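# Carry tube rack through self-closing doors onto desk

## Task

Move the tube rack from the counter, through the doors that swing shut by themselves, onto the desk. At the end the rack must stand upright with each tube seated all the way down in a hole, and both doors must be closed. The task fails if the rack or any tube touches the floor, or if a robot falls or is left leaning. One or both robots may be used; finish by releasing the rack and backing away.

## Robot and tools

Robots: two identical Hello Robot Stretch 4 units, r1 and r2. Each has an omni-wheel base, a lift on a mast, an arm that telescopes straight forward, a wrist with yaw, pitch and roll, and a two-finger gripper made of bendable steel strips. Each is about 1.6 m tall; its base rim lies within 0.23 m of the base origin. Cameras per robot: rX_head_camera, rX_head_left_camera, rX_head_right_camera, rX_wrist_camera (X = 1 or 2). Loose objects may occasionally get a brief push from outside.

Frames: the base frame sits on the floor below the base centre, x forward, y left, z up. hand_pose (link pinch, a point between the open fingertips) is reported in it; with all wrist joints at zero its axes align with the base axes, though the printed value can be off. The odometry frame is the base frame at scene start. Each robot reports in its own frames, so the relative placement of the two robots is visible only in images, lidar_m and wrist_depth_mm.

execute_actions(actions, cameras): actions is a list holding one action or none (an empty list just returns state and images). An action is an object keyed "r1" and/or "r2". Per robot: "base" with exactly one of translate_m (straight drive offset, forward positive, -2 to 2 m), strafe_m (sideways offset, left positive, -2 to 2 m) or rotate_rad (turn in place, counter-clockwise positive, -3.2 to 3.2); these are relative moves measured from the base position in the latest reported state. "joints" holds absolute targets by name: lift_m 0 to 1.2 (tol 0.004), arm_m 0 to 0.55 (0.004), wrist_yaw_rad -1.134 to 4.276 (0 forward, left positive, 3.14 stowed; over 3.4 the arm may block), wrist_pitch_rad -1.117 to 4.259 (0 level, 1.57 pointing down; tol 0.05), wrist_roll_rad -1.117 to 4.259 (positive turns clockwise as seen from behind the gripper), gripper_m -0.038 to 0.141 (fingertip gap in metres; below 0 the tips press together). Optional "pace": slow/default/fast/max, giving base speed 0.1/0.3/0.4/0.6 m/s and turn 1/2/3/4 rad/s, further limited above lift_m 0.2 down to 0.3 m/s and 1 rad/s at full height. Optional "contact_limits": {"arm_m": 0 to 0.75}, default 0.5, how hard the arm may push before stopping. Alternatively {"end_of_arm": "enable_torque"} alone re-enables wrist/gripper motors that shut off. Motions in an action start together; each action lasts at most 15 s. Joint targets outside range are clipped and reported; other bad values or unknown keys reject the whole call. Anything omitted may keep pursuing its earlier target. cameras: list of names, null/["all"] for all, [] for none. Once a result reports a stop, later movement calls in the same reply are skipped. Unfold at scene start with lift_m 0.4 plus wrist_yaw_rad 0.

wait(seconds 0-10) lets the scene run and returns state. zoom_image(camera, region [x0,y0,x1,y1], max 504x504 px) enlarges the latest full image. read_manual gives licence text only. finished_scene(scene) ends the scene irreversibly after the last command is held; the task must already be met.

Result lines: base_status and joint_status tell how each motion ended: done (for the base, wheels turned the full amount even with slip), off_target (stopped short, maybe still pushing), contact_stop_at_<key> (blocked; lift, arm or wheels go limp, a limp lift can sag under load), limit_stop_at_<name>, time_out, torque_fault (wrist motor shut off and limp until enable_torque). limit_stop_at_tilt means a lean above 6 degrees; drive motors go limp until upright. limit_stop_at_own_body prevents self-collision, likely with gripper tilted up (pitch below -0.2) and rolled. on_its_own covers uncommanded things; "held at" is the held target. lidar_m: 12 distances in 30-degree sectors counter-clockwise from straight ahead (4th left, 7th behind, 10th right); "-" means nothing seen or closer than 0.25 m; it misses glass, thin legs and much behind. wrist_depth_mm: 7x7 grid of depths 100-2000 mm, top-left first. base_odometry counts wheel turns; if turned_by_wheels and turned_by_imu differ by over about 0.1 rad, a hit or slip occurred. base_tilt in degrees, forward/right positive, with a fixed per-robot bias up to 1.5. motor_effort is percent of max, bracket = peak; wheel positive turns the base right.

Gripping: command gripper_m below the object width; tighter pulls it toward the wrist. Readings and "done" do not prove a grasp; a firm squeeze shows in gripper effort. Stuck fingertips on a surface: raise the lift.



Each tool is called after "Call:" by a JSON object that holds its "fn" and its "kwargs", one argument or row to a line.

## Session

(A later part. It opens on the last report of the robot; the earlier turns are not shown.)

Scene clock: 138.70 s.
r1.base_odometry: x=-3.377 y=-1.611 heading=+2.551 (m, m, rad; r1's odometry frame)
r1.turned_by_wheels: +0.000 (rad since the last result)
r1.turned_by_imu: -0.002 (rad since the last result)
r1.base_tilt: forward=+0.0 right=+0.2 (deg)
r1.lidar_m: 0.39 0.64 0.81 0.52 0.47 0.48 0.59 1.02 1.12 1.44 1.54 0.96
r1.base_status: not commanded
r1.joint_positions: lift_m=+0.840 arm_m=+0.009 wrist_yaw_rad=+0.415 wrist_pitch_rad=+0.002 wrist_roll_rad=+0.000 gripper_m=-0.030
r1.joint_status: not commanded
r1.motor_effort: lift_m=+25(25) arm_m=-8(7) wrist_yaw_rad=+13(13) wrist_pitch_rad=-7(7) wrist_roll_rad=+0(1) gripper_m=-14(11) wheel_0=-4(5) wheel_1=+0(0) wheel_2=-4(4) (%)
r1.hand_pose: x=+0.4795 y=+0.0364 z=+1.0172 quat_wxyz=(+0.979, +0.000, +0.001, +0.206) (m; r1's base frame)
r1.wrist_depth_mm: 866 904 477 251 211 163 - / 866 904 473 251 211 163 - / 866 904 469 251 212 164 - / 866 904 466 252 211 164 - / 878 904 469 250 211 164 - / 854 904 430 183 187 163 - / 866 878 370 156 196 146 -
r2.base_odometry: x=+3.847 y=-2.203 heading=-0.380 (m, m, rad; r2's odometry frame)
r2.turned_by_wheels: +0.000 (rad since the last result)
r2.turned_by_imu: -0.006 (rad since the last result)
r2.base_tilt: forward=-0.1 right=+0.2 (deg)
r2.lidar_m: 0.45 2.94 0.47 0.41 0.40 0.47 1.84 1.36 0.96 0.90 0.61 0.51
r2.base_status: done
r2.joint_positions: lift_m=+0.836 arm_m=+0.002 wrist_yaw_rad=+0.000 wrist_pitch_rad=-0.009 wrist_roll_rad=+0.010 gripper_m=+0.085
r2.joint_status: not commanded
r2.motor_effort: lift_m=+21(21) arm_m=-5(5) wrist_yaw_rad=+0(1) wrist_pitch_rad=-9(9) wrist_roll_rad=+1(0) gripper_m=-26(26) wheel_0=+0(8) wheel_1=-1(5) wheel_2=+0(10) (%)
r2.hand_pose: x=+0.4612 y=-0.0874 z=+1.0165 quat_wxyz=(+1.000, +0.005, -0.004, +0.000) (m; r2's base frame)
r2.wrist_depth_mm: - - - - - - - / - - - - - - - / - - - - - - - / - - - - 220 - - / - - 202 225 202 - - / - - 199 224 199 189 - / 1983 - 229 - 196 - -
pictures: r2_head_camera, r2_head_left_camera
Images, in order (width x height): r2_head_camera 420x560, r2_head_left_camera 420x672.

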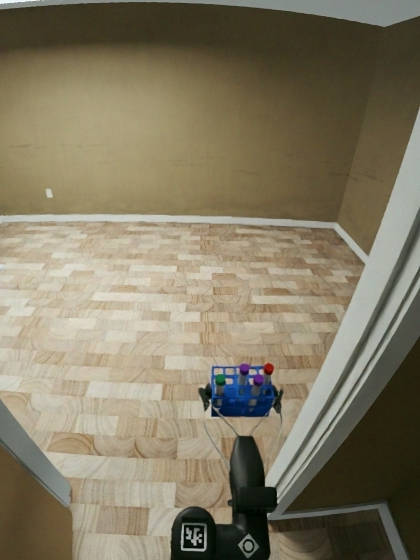

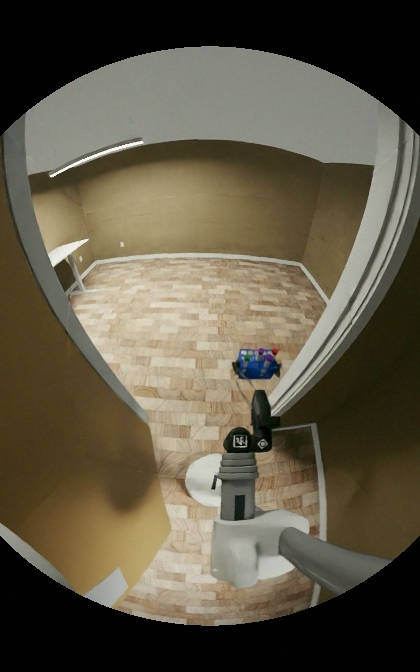

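Call:
{"fn": "execute_actions", "kwargs": {
  "actions": [
    {"r1":{"base":{"strafe_m":-0.072},"joints":{"arm_m":0.085,"wrist_yaw_rad":0.52},"pace":"slow"},"r2":{"base":{"translate_m":1.8}}}
  ],
  "cameras": ["r2_head_left_camera"]
}}

Call:
{"fn": "execute_actions", "kwargs": {
  "actions": [
    {"r1":{"base":{"strafe_m":-0.105},"joints":{"arm_m":0.22,"wrist_yaw_rad":0.62},"pace":"slow"},"r2":{"base":{"rotate_rad":1.57}}}
  ],
  "cameras": ["r2_head_camera","r2_wrist_camera"]
}}

Scene clock: 146.70 s.
r1.base_odometry: x=-3.337 y=-1.551 heading=+2.551 (m, m, rad; r1's odometry frame)
r1.turned_by_wheels: +0.000 (rad since the last result)
r1.turned_by_imu: -0.003 (rad since the last result)
r1.base_tilt: forward=+0.0 right=+0.3 (deg)
r1.lidar_m: 0.45 0.65 0.91 0.55 0.52 0.52 0.69 0.98 1.10 1.37 1.49 1.49
r1.base_status: done
r1.joint_positions: lift_m=+0.840 arm_m=+0.084 wrist_yaw_rad=+0.516 wrist_pitch_rad=+0.002 wrist_roll_rad=+0.000 gripper_m=-0.030
r1.joint_status: all done
r1.motor_effort: lift_m=+25(25) arm_m=+7(7) wrist_yaw_rad=+11(46) wrist_pitch_rad=-7(7) wrist_roll_rad=+1(0) gripper_m=-16(16) wheel_0=-1(7) wheel_1=-3(8) wheel_2=-2(5) (%)
r1.hand_pose: x=+0.5487 y=+0.0665 z=+1.0172 quat_wxyz=(+0.967, +0.000, +0.001, +0.255) (m; r1's base frame)
r1.wrist_depth_mm: 878 891 462 153 200 154 - / 878 904 455 153 201 156 - / 878 904 449 153 202 156 - / 866 904 449 152 202 156 - / 878 904 455 152 201 156 - / 866 904 413 151 186 155 - / 866 891 355 147 183 143 -
r2.base_odometry: x=+5.519 y=-2.870 heading=-0.380 (m, m, rad; r2's odometry frame)
r2.turned_by_wheels: +0.000 (rad since the last result)
r2.turned_by_imu: -0.008 (rad since the last result)
r2.base_tilt: forward=-0.1 right=+0.1 (deg)
r2.lidar_m: 0.43 1.93 2.15 2.06 1.86 1.42 1.31 1.31 1.74 1.87 1.94 1.99
r2.base_status: done
r2.joint_positions: lift_m=+0.836 arm_m=+0.002 wrist_yaw_rad=+0.000 wrist_pitch_rad=-0.009 wrist_roll_rad=+0.010 gripper_m=+0.085
r2.joint_status: not commanded
r2.motor_effort: lift_m=+21(21) arm_m=-5(5) wrist_yaw_rad=+2(0) wrist_pitch_rad=-8(8) wrist_roll_rad=+0(1) gripper_m=-24(25) wheel_0=+0(6) wheel_1=-1(5) wheel_2=+2(6) (%)
r2.hand_pose: x=+0.4612 y=-0.0874 z=+1.0165 quat_wxyz=(+1.000, +0.005, -0.004, +0.000) (m; r2's base frame)
r2.wrist_depth_mm: 1537 1576 1618 1537 1576 1576 1576 / 1576 1618 1618 1618 1618 1576 1618 / 1618 1576 1576 1618 1576 1576 1618 / 1618 1618 1661 1661 219 1618 1661 / 1661 1708 202 226 202 1618 1661 / 1708 1618 198 224 197 189 1661 / 1618 1661 230 - 196 1708 1661
pictures: r2_head_left_camera
Images, in order (width x height): r2_head_left_camera 420x672.

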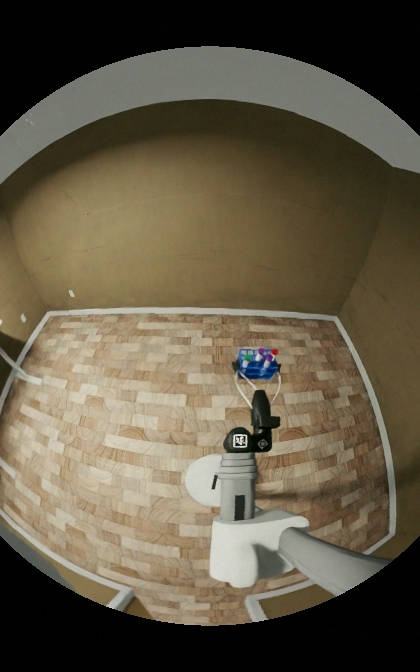

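Scene clock: 149.33 s.
r1.base_odometry: x=-3.278 y=-1.464 heading=+2.550 (m, m, rad; r1's odometry frame)
r1.turned_by_wheels: -0.001 (rad since the last result)
r1.turned_by_imu: -0.002 (rad since the last result)
r1.base_tilt: forward=+0.2 right=+0.3 (deg)
r1.lidar_m: 0.63 0.76 1.05 0.67 0.60 0.64 0.80 0.92 1.03 1.26 1.42 1.45
r1.base_status: done
r1.joint_positions: lift_m=+0.840 arm_m=+0.219 wrist_yaw_rad=+0.615 wrist_pitch_rad=+0.002 wrist_roll_rad=+0.000 gripper_m=-0.030
r1.joint_status: all done
r1.on_its_own: wrist_yaw_rad is at rest, and its effort (+14) is outside its rest range (-13 to +13)
r1.motor_effort: lift_m=+25(25) arm_m=+7(7) wrist_yaw_rad=+14(40) wrist_pitch_rad=-7(6) wrist_roll_rad=+0(0) gripper_m=-15(15) wheel_0=-3(7) wheel_1=-4(7) wheel_2=-1(5) (%)
r1.hand_pose: x=+0.6757 y=+0.0951 z=+1.0173 quat_wxyz=(+0.953, +0.000, +0.001, +0.303) (m; r1's base frame)
r1.wrist_depth_mm: 878 809 404 242 209 166 - / 878 778 404 242 209 167 - / 866 778 399 243 210 167 - / 866 750 397 244 210 168 147 / 866 759 397 242 208 167 - / 866 778 375 182 188 167 - / 866 778 332 157 196 155 -
r2.base_odometry: x=+5.519 y=-2.869 heading=+1.190 (m, m, rad; r2's odometry frame)
r2.turned_by_wheels: +1.570 (rad since the last result)
r2.turned_by_imu: +1.582 (rad since the last result)
r2.base_tilt: forward=-0.2 right=+0.2 (deg)
r2.lidar_m: 0.45 1.89 1.42 1.30 1.29 1.78 1.87 1.95 1.95 1.85 1.91 0.45
r2.base_status: done
r2.joint_positions: lift_m=+0.836 arm_m=+0.002 wrist_yaw_rad=+0.000 wrist_pitch_rad=-0.009 wrist_roll_rad=+0.010 gripper_m=+0.085
r2.joint_status: not commanded
r2.motor_effort: lift_m=+21(21) arm_m=-4(5) wrist_yaw_rad=-1(2) wrist_pitch_rad=-9(8) wrist_roll_rad=+0(0) gripper_m=-24(26) wheel_0=-1(9) wheel_1=-1(7) wheel_2=+1(2) (%)
r2.hand_pose: x=+0.4613 y=-0.0874 z=+1.0165 quat_wxyz=(+1.000, +0.005, -0.004, +0.000) (m; r2's base frame)
r2.wrist_depth_mm: 1808 - - - - - - / 1921 - - - - - - / 1808 - - - - - - / 1921 - 1863 - 220 - - / 1921 - 200 224 202 - - / 1921 - 199 224 198 189 - / 1808 - 230 - 196 - -
pictures: r2_head_camera, r2_wrist_camera
Images, in order (width x height): r2_head_camera 420x560, r2_wrist_camera 616x392.

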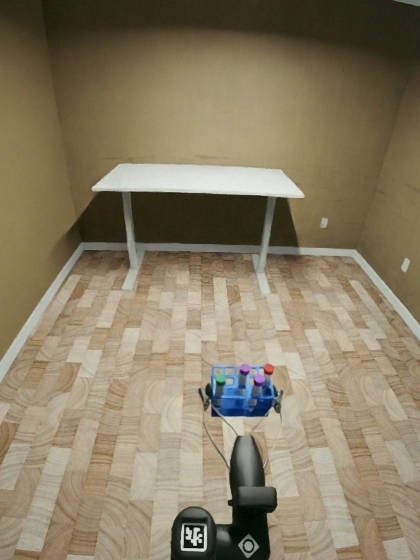

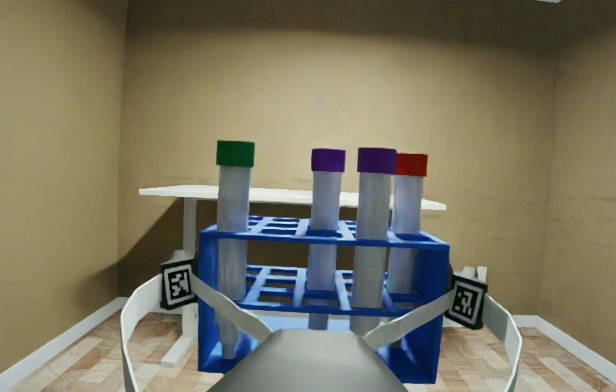

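Call:
{"fn": "execute_actions", "kwargs": {
  "actions": [
    {"r1":{"base":{"strafe_m":-0.075},"joints":{"arm_m":0.35},"pace":"slow"},"r2":{"base":{"translate_m":1.25},"joints":{"lift_m":0.95}}}
  ],
  "cameras": ["r2_head_camera","r2_wrist_camera"]
}}

Scene clock: 156.43 s.
r1.base_odometry: x=-3.237 y=-1.402 heading=+2.551 (m, m, rad; r1's odometry frame)
r1.turned_by_wheels: +0.001 (rad since the last result)
r1.turned_by_imu: -0.001 (rad since the last result)
r1.base_tilt: forward=+0.3 right=+0.2 (deg)
r1.lidar_m: 0.77 0.87 1.14 0.73 0.65 0.67 0.87 0.88 0.98 1.19 1.35 1.38
r1.base_status: done
r1.joint_positions: lift_m=+0.840 arm_m=+0.349 wrist_yaw_rad=+0.624 wrist_pitch_rad=+0.002 wrist_roll_rad=+0.000 gripper_m=-0.030
r1.joint_status: all done
r1.motor_effort: lift_m=+25(25) arm_m=+7(6) wrist_yaw_rad=-11(33) wrist_pitch_rad=-6(7) wrist_roll_rad=+1(0) gripper_m=-16(21) wheel_0=+6(11) wheel_1=+0(5) wheel_2=+5(10) (%)
r1.hand_pose: x=+0.8050 y=+0.0976 z=+1.0172 quat_wxyz=(+0.952, +0.000, +0.001, +0.307) (m; r1's base frame)
r1.wrist_depth_mm: 820 504 342 237 211 190 917 / 809 504 338 238 213 189 904 / 809 492 338 237 212 186 891 / 798 488 338 236 212 185 891 / 798 488 334 236 212 185 891 / 809 488 294 182 200 185 891 / 788 462 309 175 196 179 891
r2.base_odometry: x=+5.983 y=-1.709 heading=+1.190 (m, m, rad; r2's odometry frame)
r2.turned_by_wheels: +0.000 (rad since the last result)
r2.turned_by_imu: -0.006 (rad since the last result)
r2.base_tilt: forward=-0.1 right=+0.2 (deg)
r2.lidar_m: 0.40 0.83 1.11 1.30 1.36 2.01 3.16 2.69 1.92 1.82 1.87 0.84
r2.base_status: done
r2.joint_positions: lift_m=+0.950 arm_m=+0.002 wrist_yaw_rad=+0.000 wrist_pitch_rad=-0.009 wrist_roll_rad=+0.010 gripper_m=+0.085
r2.joint_status: all done
r2.motor_effort: lift_m=+22(22) arm_m=-5(5) wrist_yaw_rad=+3(0) wrist_pitch_rad=-9(9) wrist_roll_rad=+1(0) gripper_m=-23(23) wheel_0=+0(7) wheel_1=-1(4) wheel_2=+1(7) (%)
r2.hand_pose: x=+0.4612 y=-0.0874 z=+1.1304 quat_wxyz=(+1.000, +0.005, -0.004, +0.000) (m; r2's base frame)
r2.wrist_depth_mm: 1336 1336 1366 1366 1308 1336 1366 / 1366 1336 1308 1336 1336 1308 1336 / 1366 1366 1366 1366 1366 1366 1366 / 1397 1397 1366 1397 220 1430 1336 / 931 976 200 225 202 1397 1397 / 668 597 198 223 198 188 683 / 1025 1397 229 - 195 1430 1397
pictures: r2_head_camera, r2_wrist_camera
Images, in order (width x height): r2_head_camera 420x560, r2_wrist_camera 616x392.

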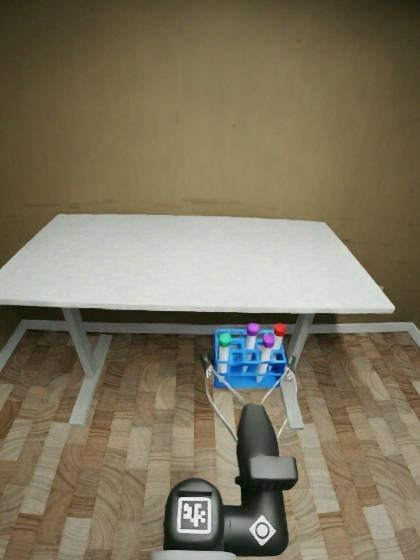

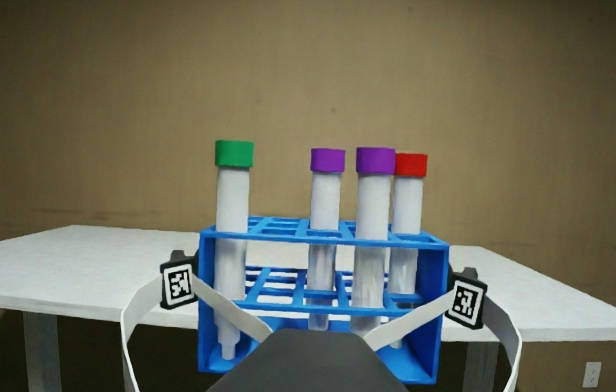

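Call:
{"fn": "execute_actions", "kwargs": {
  "actions": [
    {"r1":{"base":{"translate_m":0.56},"joints":{"arm_m":0.211,"wrist_yaw_rad":0.66}},"r2":{"base":{"translate_m":0.3},"joints":{"lift_m":0.91,"arm_m":0.22}}}
  ],
  "cameras": ["r2_head_camera","r2_wrist_camera"]
}}

Scene clock: 160.43 s.
r1.base_odometry: x=-3.702 y=-1.090 heading=+2.552 (m, m, rad; r1's odometry frame)
r1.turned_by_wheels: +0.000 (rad since the last result)
r1.turned_by_imu: -0.004 (rad since the last result)
r1.base_tilt: forward=+0.2 right=+0.1 (deg)
r1.lidar_m: 0.63 0.62 0.77 1.11 1.00 1.02 1.31 1.38 1.42 1.13 1.02 1.02
r1.base_status: done
r1.joint_positions: lift_m=+0.840 arm_m=+0.212 wrist_yaw_rad=+0.661 wrist_pitch_rad=+0.002 wrist_roll_rad=+0.000 gripper_m=-0.030
r1.joint_status: all done
r1.motor_effort: lift_m=+25(25) arm_m=-5(10) wrist_yaw_rad=-4(24) wrist_pitch_rad=-7(7) wrist_roll_rad=+0(0) gripper_m=-17(17) wheel_0=+2(10) wheel_1=+2(6) wheel_2=+2(10) (%)
r1.hand_pose: x=+0.6642 y=+0.1082 z=+1.0172 quat_wxyz=(+0.946, -0.001, +0.001, +0.325) (m; r1's base frame)
r1.wrist_depth_mm: 319 291 267 239 230 535 535 / 319 293 267 239 230 525 535 / 319 290 265 238 229 521 525 / 315 287 265 238 229 521 530 / 312 287 265 237 229 525 530 / 315 286 258 178 223 521 525 / 310 286 256 175 221 521 525
r2.base_odometry: x=+6.094 y=-1.430 heading=+1.191 (m, m, rad; r2's odometry frame)
r2.turned_by_wheels: +0.000 (rad since the last result)
r2.turned_by_imu: -0.001 (rad since the last result)
r2.base_tilt: forward=-0.1 right=+0.2 (deg)
r2.lidar_m: 0.49 0.52 0.72 1.32 1.36 2.22 3.49 2.66 1.90 1.81 0.73 0.55
r2.base_status: done
r2.joint_positions: lift_m=+0.910 arm_m=+0.219 wrist_yaw_rad=+0.000 wrist_pitch_rad=-0.009 wrist_roll_rad=+0.010 gripper_m=+0.085
r2.joint_status: all done
r2.motor_effort: lift_m=+13(20) arm_m=+5(5) wrist_yaw_rad=-1(1) wrist_pitch_rad=-9(9) wrist_roll_rad=+0(1) gripper_m=-23(26) wheel_0=+1(9) wheel_1=+0(5) wheel_2=+1(6) (%)
r2.hand_pose: x=+0.6785 y=-0.0874 z=+1.0911 quat_wxyz=(+1.000, +0.005, -0.004, +0.000) (m; r2's base frame)
r2.wrist_depth_mm: 842 842 842 842 842 854 842 / 854 854 854 854 854 854 842 / 866 854 854 878 866 866 866 / 866 866 866 866 221 878 866 / 759 820 202 224 202 878 866 / 469 436 198 224 199 189 564 / 355 364 229 - 196 384 407
pictures: r2_head_camera, r2_wrist_camera
Images, in order (width x height): r2_head_camera 420x560, r2_wrist_camera 616x392.

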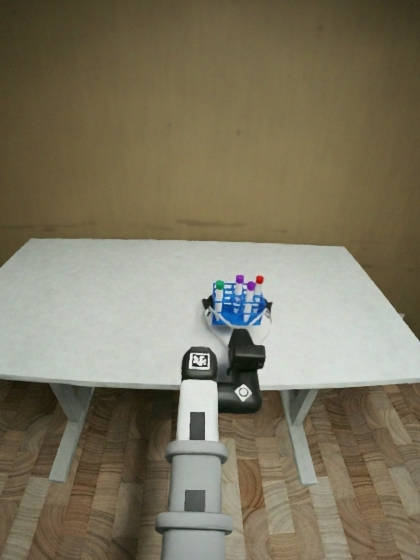

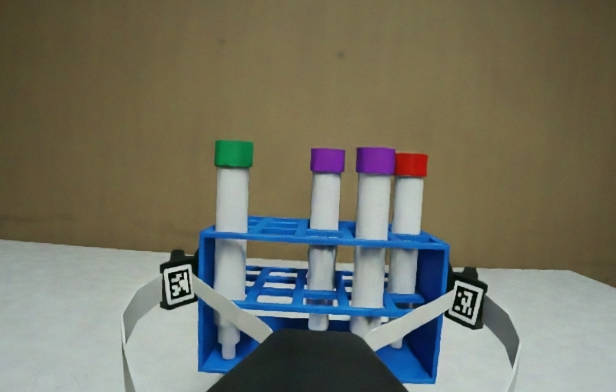

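Call:
{"fn": "execute_actions", "kwargs": {
  "actions": [
    {"r1":{"base":{"strafe_m":0.042},"joints":{"arm_m":0.347,"wrist_yaw_rad":0.7},"pace":"slow"},"r2":{"joints":{"lift_m":0.823},"pace":"slow"}}
  ],
  "cameras": ["r1_wrist_camera","r2_wrist_camera"]
}}

Scene clock: 164.67 s.
r1.base_odometry: x=-3.725 y=-1.125 heading=+2.552 (m, m, rad; r1's odometry frame)
r1.turned_by_wheels: +0.000 (rad since the last result)
r1.turned_by_imu: -0.002 (rad since the last result)
r1.base_tilt: forward=+0.2 right=+0.2 (deg)
r1.lidar_m: 0.74 0.74 0.76 1.03 0.98 1.00 1.26 1.40 1.46 1.17 1.03 1.06
r1.base_status: done
r1.joint_positions: lift_m=+0.840 arm_m=+0.346 wrist_yaw_rad=+0.700 wrist_pitch_rad=+0.002 wrist_roll_rad=+0.000 gripper_m=-0.030
r1.joint_status: all done
r1.motor_effort: lift_m=+25(25) arm_m=+6(7) wrist_yaw_rad=+0(35) wrist_pitch_rad=-6(7) wrist_roll_rad=+0(0) gripper_m=-16(14) wheel_0=-1(12) wheel_1=+0(4) wheel_2=+1(5) (%)
r1.hand_pose: x=+0.7938 y=+0.1191 z=+1.0172 quat_wxyz=(+0.939, -0.001, +0.001, +0.343) (m; r1's base frame)
r1.wrist_depth_mm: 282 270 258 243 238 382 382 / 282 271 256 242 236 382 387 / 279 267 256 241 236 382 384 / 281 267 254 240 236 382 382 / 278 266 254 239 234 377 377 / 276 265 251 180 230 377 382 / 276 265 249 174 229 379 375
r2.base_odometry: x=+6.094 y=-1.430 heading=+1.191 (m, m, rad; r2's odometry frame)
r2.turned_by_wheels: +0.000 (rad since the last result)
r2.turned_by_imu: -0.001 (rad since the last result)
r2.base_tilt: forward=-0.1 right=+0.2 (deg)
r2.lidar_m: 0.51 0.52 0.68 1.31 1.35 2.03 3.49 2.68 1.89 1.80 0.71 0.53
r2.base_status: not commanded
r2.joint_positions: lift_m=+0.823 arm_m=+0.219 wrist_yaw_rad=+0.000 wrist_pitch_rad=-0.009 wrist_roll_rad=+0.010 gripper_m=+0.085
r2.joint_status: all done
r2.motor_effort: lift_m=+13(13) arm_m=+5(5) wrist_yaw_rad=+1(0) wrist_pitch_rad=-9(9) wrist_roll_rad=+1(0) gripper_m=-23(23) wheel_0=+1(1) wheel_1=+1(0) wheel_2=+1(2) (%)
r2.hand_pose: x=+0.6786 y=-0.0874 z=+1.0042 quat_wxyz=(+1.000, +0.005, -0.004, +0.000) (m; r2's base frame)
r2.wrist_depth_mm: 842 842 854 842 842 854 854 / 842 842 854 854 854 854 854 / 854 866 854 842 854 866 854 / 866 866 788 866 220 878 866 / 427 455 198 224 202 564 585 / 262 242 199 224 198 188 315 / 198 204 203 - 196 214 -
pictures: r1_wrist_camera, r2_wrist_camera
Images, in order (width x height): r1_wrist_camera 616x392, r2_wrist_camera 616x392.

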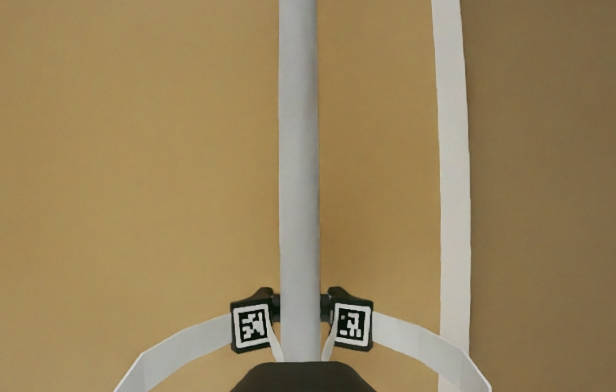

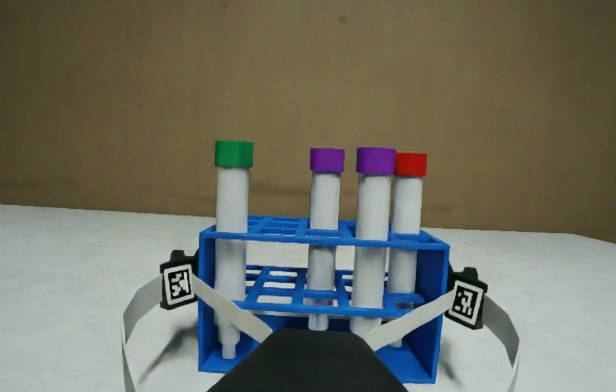

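Call:
{"fn": "execute_actions", "kwargs": {
  "actions": [
    {"r1":{"base":{"strafe_m":0.055},"joints":{"arm_m":0.445},"pace":"slow"},"r2":{"joints":{"gripper_m":0.141},"pace":"slow"}}
  ],
  "cameras": ["r1_wrist_camera","r2_wrist_camera"]
}}

Call:
{"fn": "execute_actions", "kwargs": {
  "actions": [
    {"r1":{"joints":{"gripper_m":0.09}},"r2":{"joints":{"arm_m":0.0},"pace":"slow"}}
  ],
  "cameras": ["r1_wrist_camera","r2_wrist_camera"]
}}

Scene clock: 168.03 s.
r1.base_odometry: x=-3.756 y=-1.171 heading=+2.552 (m, m, rad; r1's odometry frame)
r1.turned_by_wheels: +0.000 (rad since the last result)
r1.turned_by_imu: -0.001 (rad since the last result)
r1.base_tilt: forward=+0.1 right=+0.2 (deg)
r1.lidar_m: 0.81 0.77 0.80 0.99 0.93 0.94 1.20 1.42 1.46 1.20 1.09 1.11
r1.base_status: done
r1.joint_positions: lift_m=+0.840 arm_m=+0.444 wrist_yaw_rad=+0.700 wrist_pitch_rad=+0.002 wrist_roll_rad=+0.000 gripper_m=-0.030
r1.joint_status: all done
r1.motor_effort: lift_m=+25(25) arm_m=+7(7) wrist_yaw_rad=-1(18) wrist_pitch_rad=-7(7) wrist_roll_rad=+1(0) gripper_m=-19(13) wheel_0=+0(9) wheel_1=-1(3) wheel_2=+1(7) (%)
r1.hand_pose: x=+0.8917 y=+0.1191 z=+1.0172 quat_wxyz=(+0.939, -0.001, +0.001, +0.343) (m; r1's base frame)
r1.wrist_depth_mm: 254 251 249 246 244 259 272 / 253 251 248 245 243 259 271 / 252 249 246 182 242 257 270 / 253 249 246 180 242 256 270 / 251 249 246 181 242 257 267 / 250 247 244 180 238 255 267 / 248 245 243 174 238 255 -
r2.base_odometry: x=+6.094 y=-1.430 heading=+1.191 (m, m, rad; r2's odometry frame)
r2.turned_by_wheels: +0.000 (rad since the last result)
r2.turned_by_imu: +0.000 (rad since the last result)
r2.base_tilt: forward=-0.1 right=+0.2 (deg)
r2.lidar_m: 0.48 0.53 0.72 1.32 1.35 1.95 3.49 2.67 1.90 1.81 0.74 0.53
r2.base_status: not commanded
r2.joint_positions: lift_m=+0.823 arm_m=+0.219 wrist_yaw_rad=+0.000 wrist_pitch_rad=-0.010 wrist_roll_rad=+0.010 gripper_m=+0.141
r2.joint_status: all done
r2.motor_effort: lift_m=+13(13) arm_m=+5(5) wrist_yaw_rad=+1(2) wrist_pitch_rad=-7(8) wrist_roll_rad=+0(1) gripper_m=+0(28) wheel_0=+1(1) wheel_1=+1(0) wheel_2=+1(1) (%)
r2.hand_pose: x=+0.6785 y=-0.0874 z=+1.0044 quat_wxyz=(+1.000, +0.005, -0.005, +0.000) (m; r2's base frame)
r2.wrist_depth_mm: 842 842 854 842 854 854 854 / 842 854 842 854 842 854 854 / 866 854 842 854 878 854 866 / 854 866 866 866 231 866 866 / 427 449 212 254 210 574 591 / 263 258 213 227 210 265 317 / 199 200 210 - 214 215 -
pictures: r1_wrist_camera, r2_wrist_camera
Images, in order (width x height): r1_wrist_camera 616x392, r2_wrist_camera 616x392.

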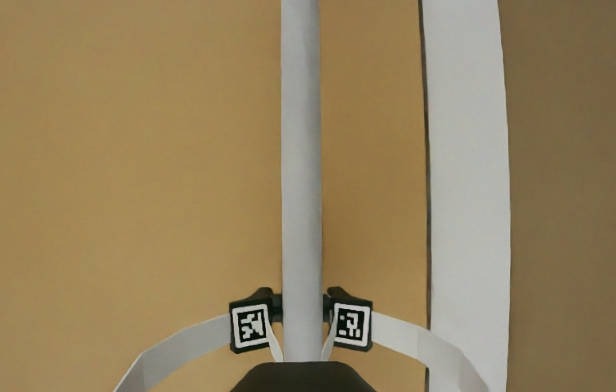

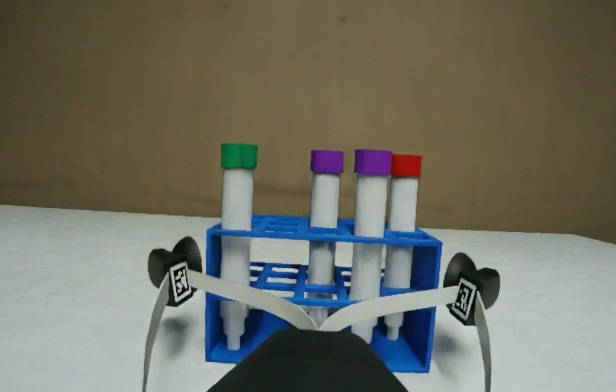

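Scene clock: 171.50 s.
r1.base_odometry: x=-3.756 y=-1.171 heading=+2.552 (m, m, rad; r1's odometry frame)
r1.turned_by_wheels: +0.000 (rad since the last result)
r1.turned_by_imu: -0.001 (rad since the last result)
r1.base_tilt: forward=+0.0 right=+0.2 (deg)
r1.lidar_m: 0.85 0.77 0.79 1.01 0.94 0.93 1.20 1.44 1.49 1.20 1.07 1.10
r1.base_status: not commanded
r1.joint_positions: lift_m=+0.840 arm_m=+0.444 wrist_yaw_rad=+0.700 wrist_pitch_rad=+0.002 wrist_roll_rad=+0.000 gripper_m=+0.090
r1.joint_status: all done
r1.motor_effort: lift_m=+25(25) arm_m=+6(6) wrist_yaw_rad=+1(2) wrist_pitch_rad=-6(7) wrist_roll_rad=+0(1) gripper_m=+0(19) wheel_0=+0(0) wheel_1=-1(1) wheel_2=+1(1) (%)
r1.hand_pose: x=+0.8917 y=+0.1189 z=+1.0172 quat_wxyz=(+0.939, -0.001, +0.001, +0.343) (m; r1's base frame)
r1.wrist_depth_mm: 276 278 274 276 276 259 271 / 277 277 276 273 274 258 272 / 274 276 274 273 273 258 270 / 273 273 274 272 272 257 270 / 274 273 272 272 271 256 268 / 272 272 216 271 196 254 268 / 272 271 268 144 270 255 -
r2.base_odometry: x=+6.094 y=-1.430 heading=+1.191 (m, m, rad; r2's odometry frame)
r2.turned_by_wheels: +0.000 (rad since the last result)
r2.turned_by_imu: +0.000 (rad since the last result)
r2.base_tilt: forward=-0.2 right=+0.2 (deg)
r2.lidar_m: 0.48 0.52 0.70 1.32 1.38 1.94 3.49 2.67 1.90 1.81 0.74 0.54
r2.base_status: not commanded
r2.joint_positions: lift_m=+0.823 arm_m=+0.002 wrist_yaw_rad=+0.000 wrist_pitch_rad=-0.010 wrist_roll_rad=+0.010 gripper_m=+0.141
r2.joint_status: all done
joint sent to its limit — the command would take r2.arm_m past its lower limit, so that joint was sent only as far as its limit.
r2.motor_effort: lift_m=+13(13) arm_m=-5(6) wrist_yaw_rad=+0(3) wrist_pitch_rad=-7(8) wrist_roll_rad=+0(1) gripper_m=+1(0) wheel_0=+1(1) wheel_1=+0(1) wheel_2=+1(2) (%)
r2.hand_pose: x=+0.4613 y=-0.0874 z=+1.0044 quat_wxyz=(+1.000, +0.005, -0.005, +0.000) (m; r2's base frame)
r2.wrist_depth_mm: 1060 1042 1042 1060 1042 1060 1060 / 1060 1042 1060 1078 1060 1078 1060 / 1078 1078 1078 1078 1078 1078 1060 / 1078 1078 1078 449 1098 1098 1078 / 436 455 452 449 488 580 603 / 290 289 287 286 286 285 320 / 1118 1098 1118 - 1118 1118 627
pictures: r1_wrist_camera, r2_wrist_camera
Images, in order (width x height): r1_wrist_camera 616x392, r2_wrist_camera 616x392.

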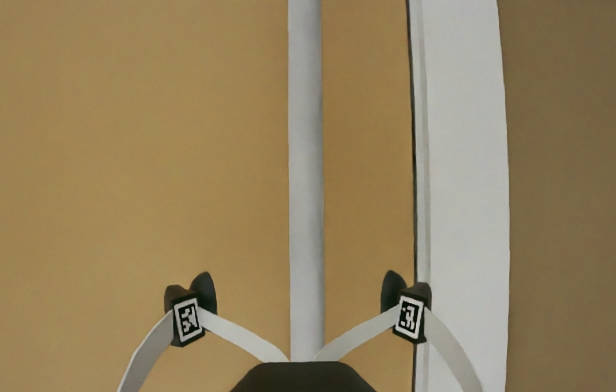

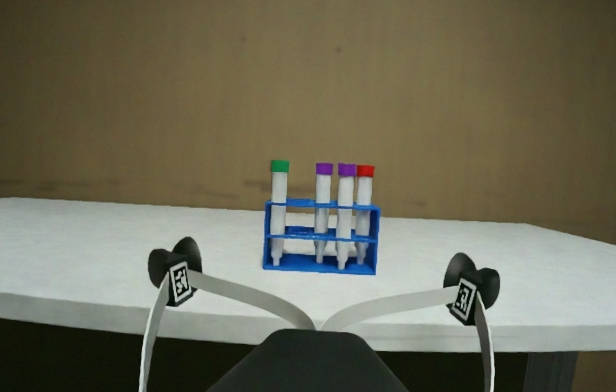

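Call:
{"fn": "execute_actions", "kwargs": {
  "actions": [
    {"r1":{"base":{"strafe_m":-0.12},"joints":{"arm_m":0.25},"pace":"slow"},"r2":{"base":{"translate_m":-0.4}}}
  ]
}}

Call:
{"fn": "zoom_image", "kwargs": {
  "camera": "r2_wrist_camera",
  "region": [260, 140, 380, 250]
}}

Scene clock: 175.00 s.
r1.base_odometry: x=-3.689 y=-1.071 heading=+2.552 (m, m, rad; r1's odometry frame)
r1.turned_by_wheels: +0.000 (rad since the last result)
r1.turned_by_imu: -0.001 (rad since the last result)
r1.base_tilt: forward=+0.1 right=+0.2 (deg)
r1.lidar_m: 0.89 0.86 0.85 1.09 1.02 1.04 1.30 1.37 1.36 1.11 0.99 0.98
r1.base_status: done
r1.joint_positions: lift_m=+0.840 arm_m=+0.251 wrist_yaw_rad=+0.700 wrist_pitch_rad=+0.002 wrist_roll_rad=+0.000 gripper_m=+0.090
r1.joint_status: all done
r1.motor_effort: lift_m=+25(25) arm_m=-7(7) wrist_yaw_rad=+0(1) wrist_pitch_rad=-6(7) wrist_roll_rad=-1(0) gripper_m=+1(0) wheel_0=+1(5) wheel_1=-2(9) wheel_2=-1(2) (%)
r1.hand_pose: x=+0.6991 y=+0.1190 z=+1.0172 quat_wxyz=(+0.939, -0.001, +0.001, +0.343) (m; r1's base frame)
r1.wrist_depth_mm: 504 504 508 504 504 500 500 / 504 508 500 508 488 500 504 / 508 504 504 504 488 500 496 / 500 500 500 500 484 496 496 / 500 500 496 500 484 492 492 / 504 496 217 500 196 496 488 / 496 496 492 145 477 488 492
r2.base_odometry: x=+5.946 y=-1.802 heading=+1.191 (m, m, rad; r2's odometry frame)
r2.turned_by_wheels: +0.000 (rad since the last result)
r2.turned_by_imu: +0.001 (rad since the last result)
r2.base_tilt: forward=-0.1 right=+0.2 (deg)
r2.lidar_m: 0.89 0.93 1.37 1.30 1.35 1.91 3.06 2.68 1.91 1.82 1.88 0.96
r2.base_status: done
r2.joint_positions: lift_m=+0.823 arm_m=+0.002 wrist_yaw_rad=+0.000 wrist_pitch_rad=-0.010 wrist_roll_rad=+0.010 gripper_m=+0.141
r2.joint_status: not commanded
r2.motor_effort: lift_m=+13(13) arm_m=-4(6) wrist_yaw_rad=+1(0) wrist_pitch_rad=-6(7) wrist_roll_rad=+0(1) gripper_m=+1(1) wheel_0=-1(3) wheel_1=+0(6) wheel_2=+0(12) (%)
r2.hand_pose: x=+0.4613 y=-0.0874 z=+1.0044 quat_wxyz=(+1.000, +0.005, -0.005, +0.000) (m; r2's base frame)
r2.wrist_depth_mm: 1464 1464 1430 1464 1430 1397 1430 / 1430 1430 1430 1430 1464 1430 1430 / 1464 1430 1464 1499 1430 1499 1430 / 1160 1308 1464 891 1464 1464 1499 / 1098 1464 691 1499 831 699 1464 / 1499 1499 1464 1537 1499 1025 1499 / 1537 1499 1537 - 1499 1499 1537
pictures: r1_head_camera, r1_head_left_camera, r1_head_right_camera, r1_wrist_camera, r2_head_camera, r2_head_left_camera, r2_head_right_camera, r2_wrist_camera
Images, in order (width x height): r1_head_camera 420x560, r1_head_left_camera 420x672, r1_head_right_camera 420x672, r1_wrist_camera 616x392, r2_head_camera 420x560, r2_head_left_camera 420x672, r2_head_right_camera 420x672, r2_wrist_camera 616x392.

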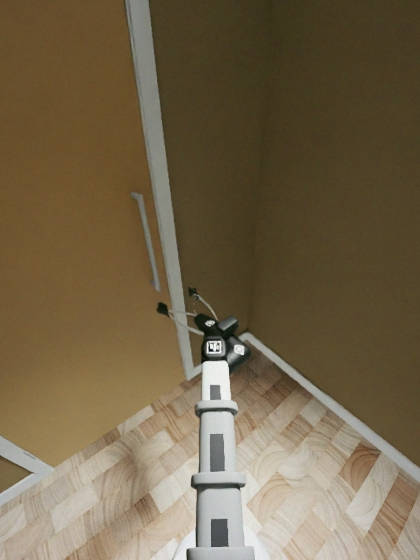

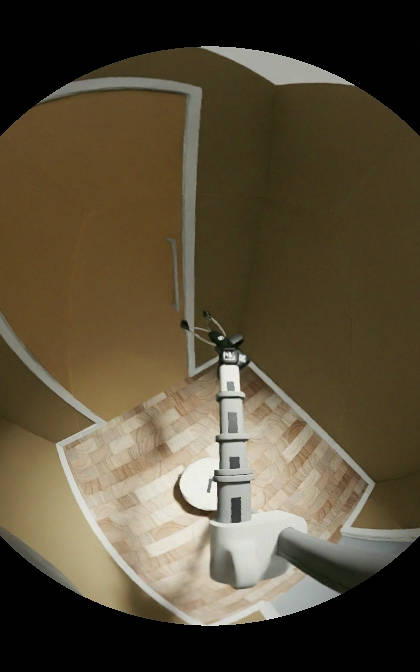

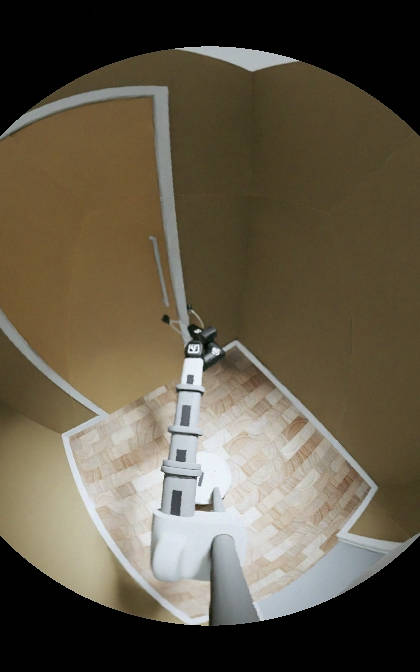

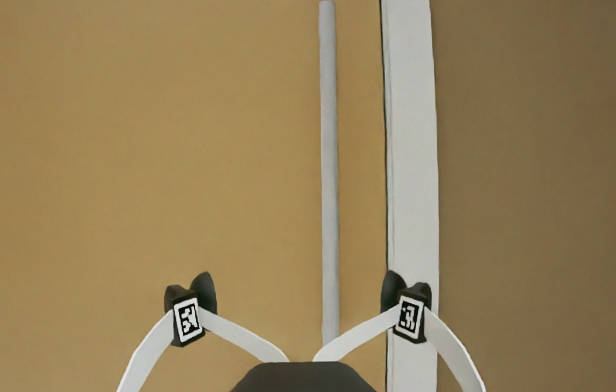

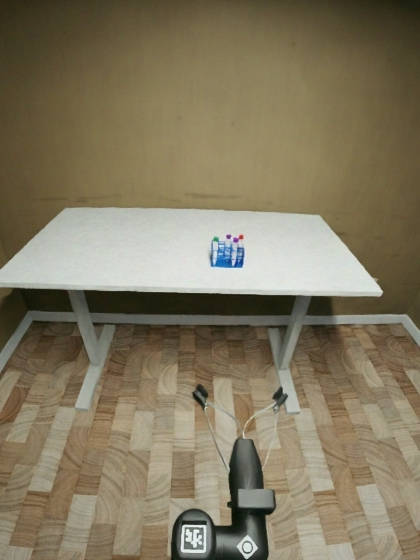

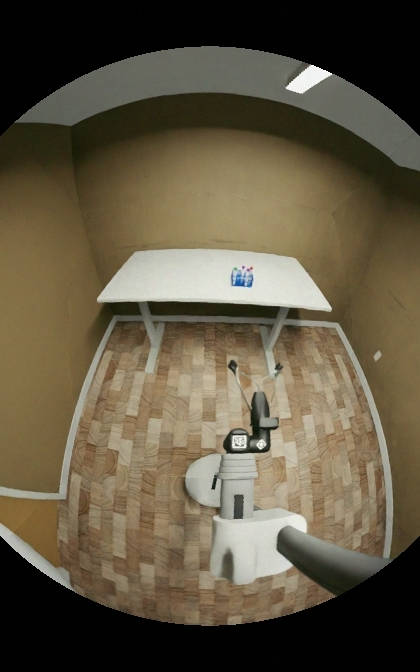

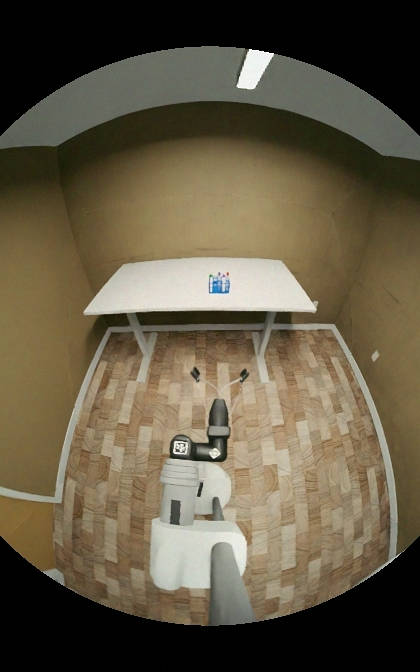

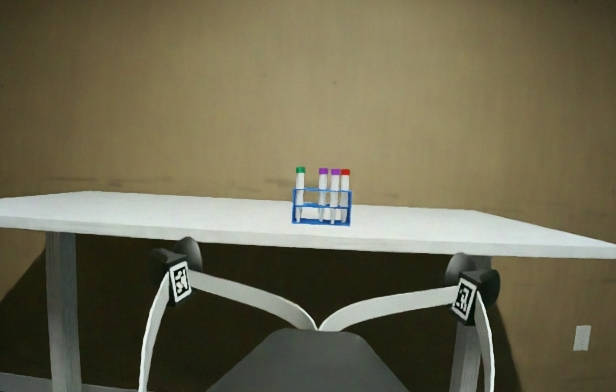

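Region (260, 140, 380, 250) of r2_wrist_camera's 616x392 image, scaled by 4.200; it fills the top 462 rows of this view, and the rest is white.

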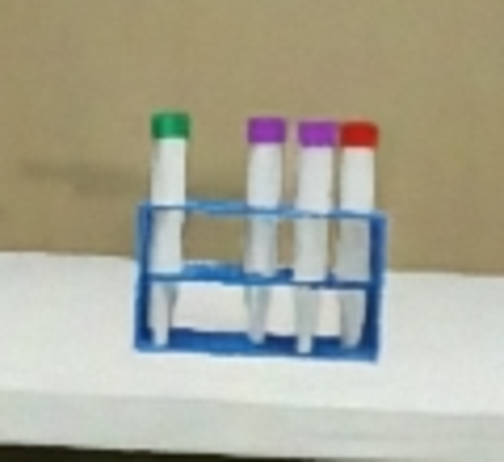

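All four tubes look seated and level, and both doors are shut.

Call:
{"fn": "finished_scene", "kwargs": {
  "scene": 2
}}

The scene is finished: the task was done.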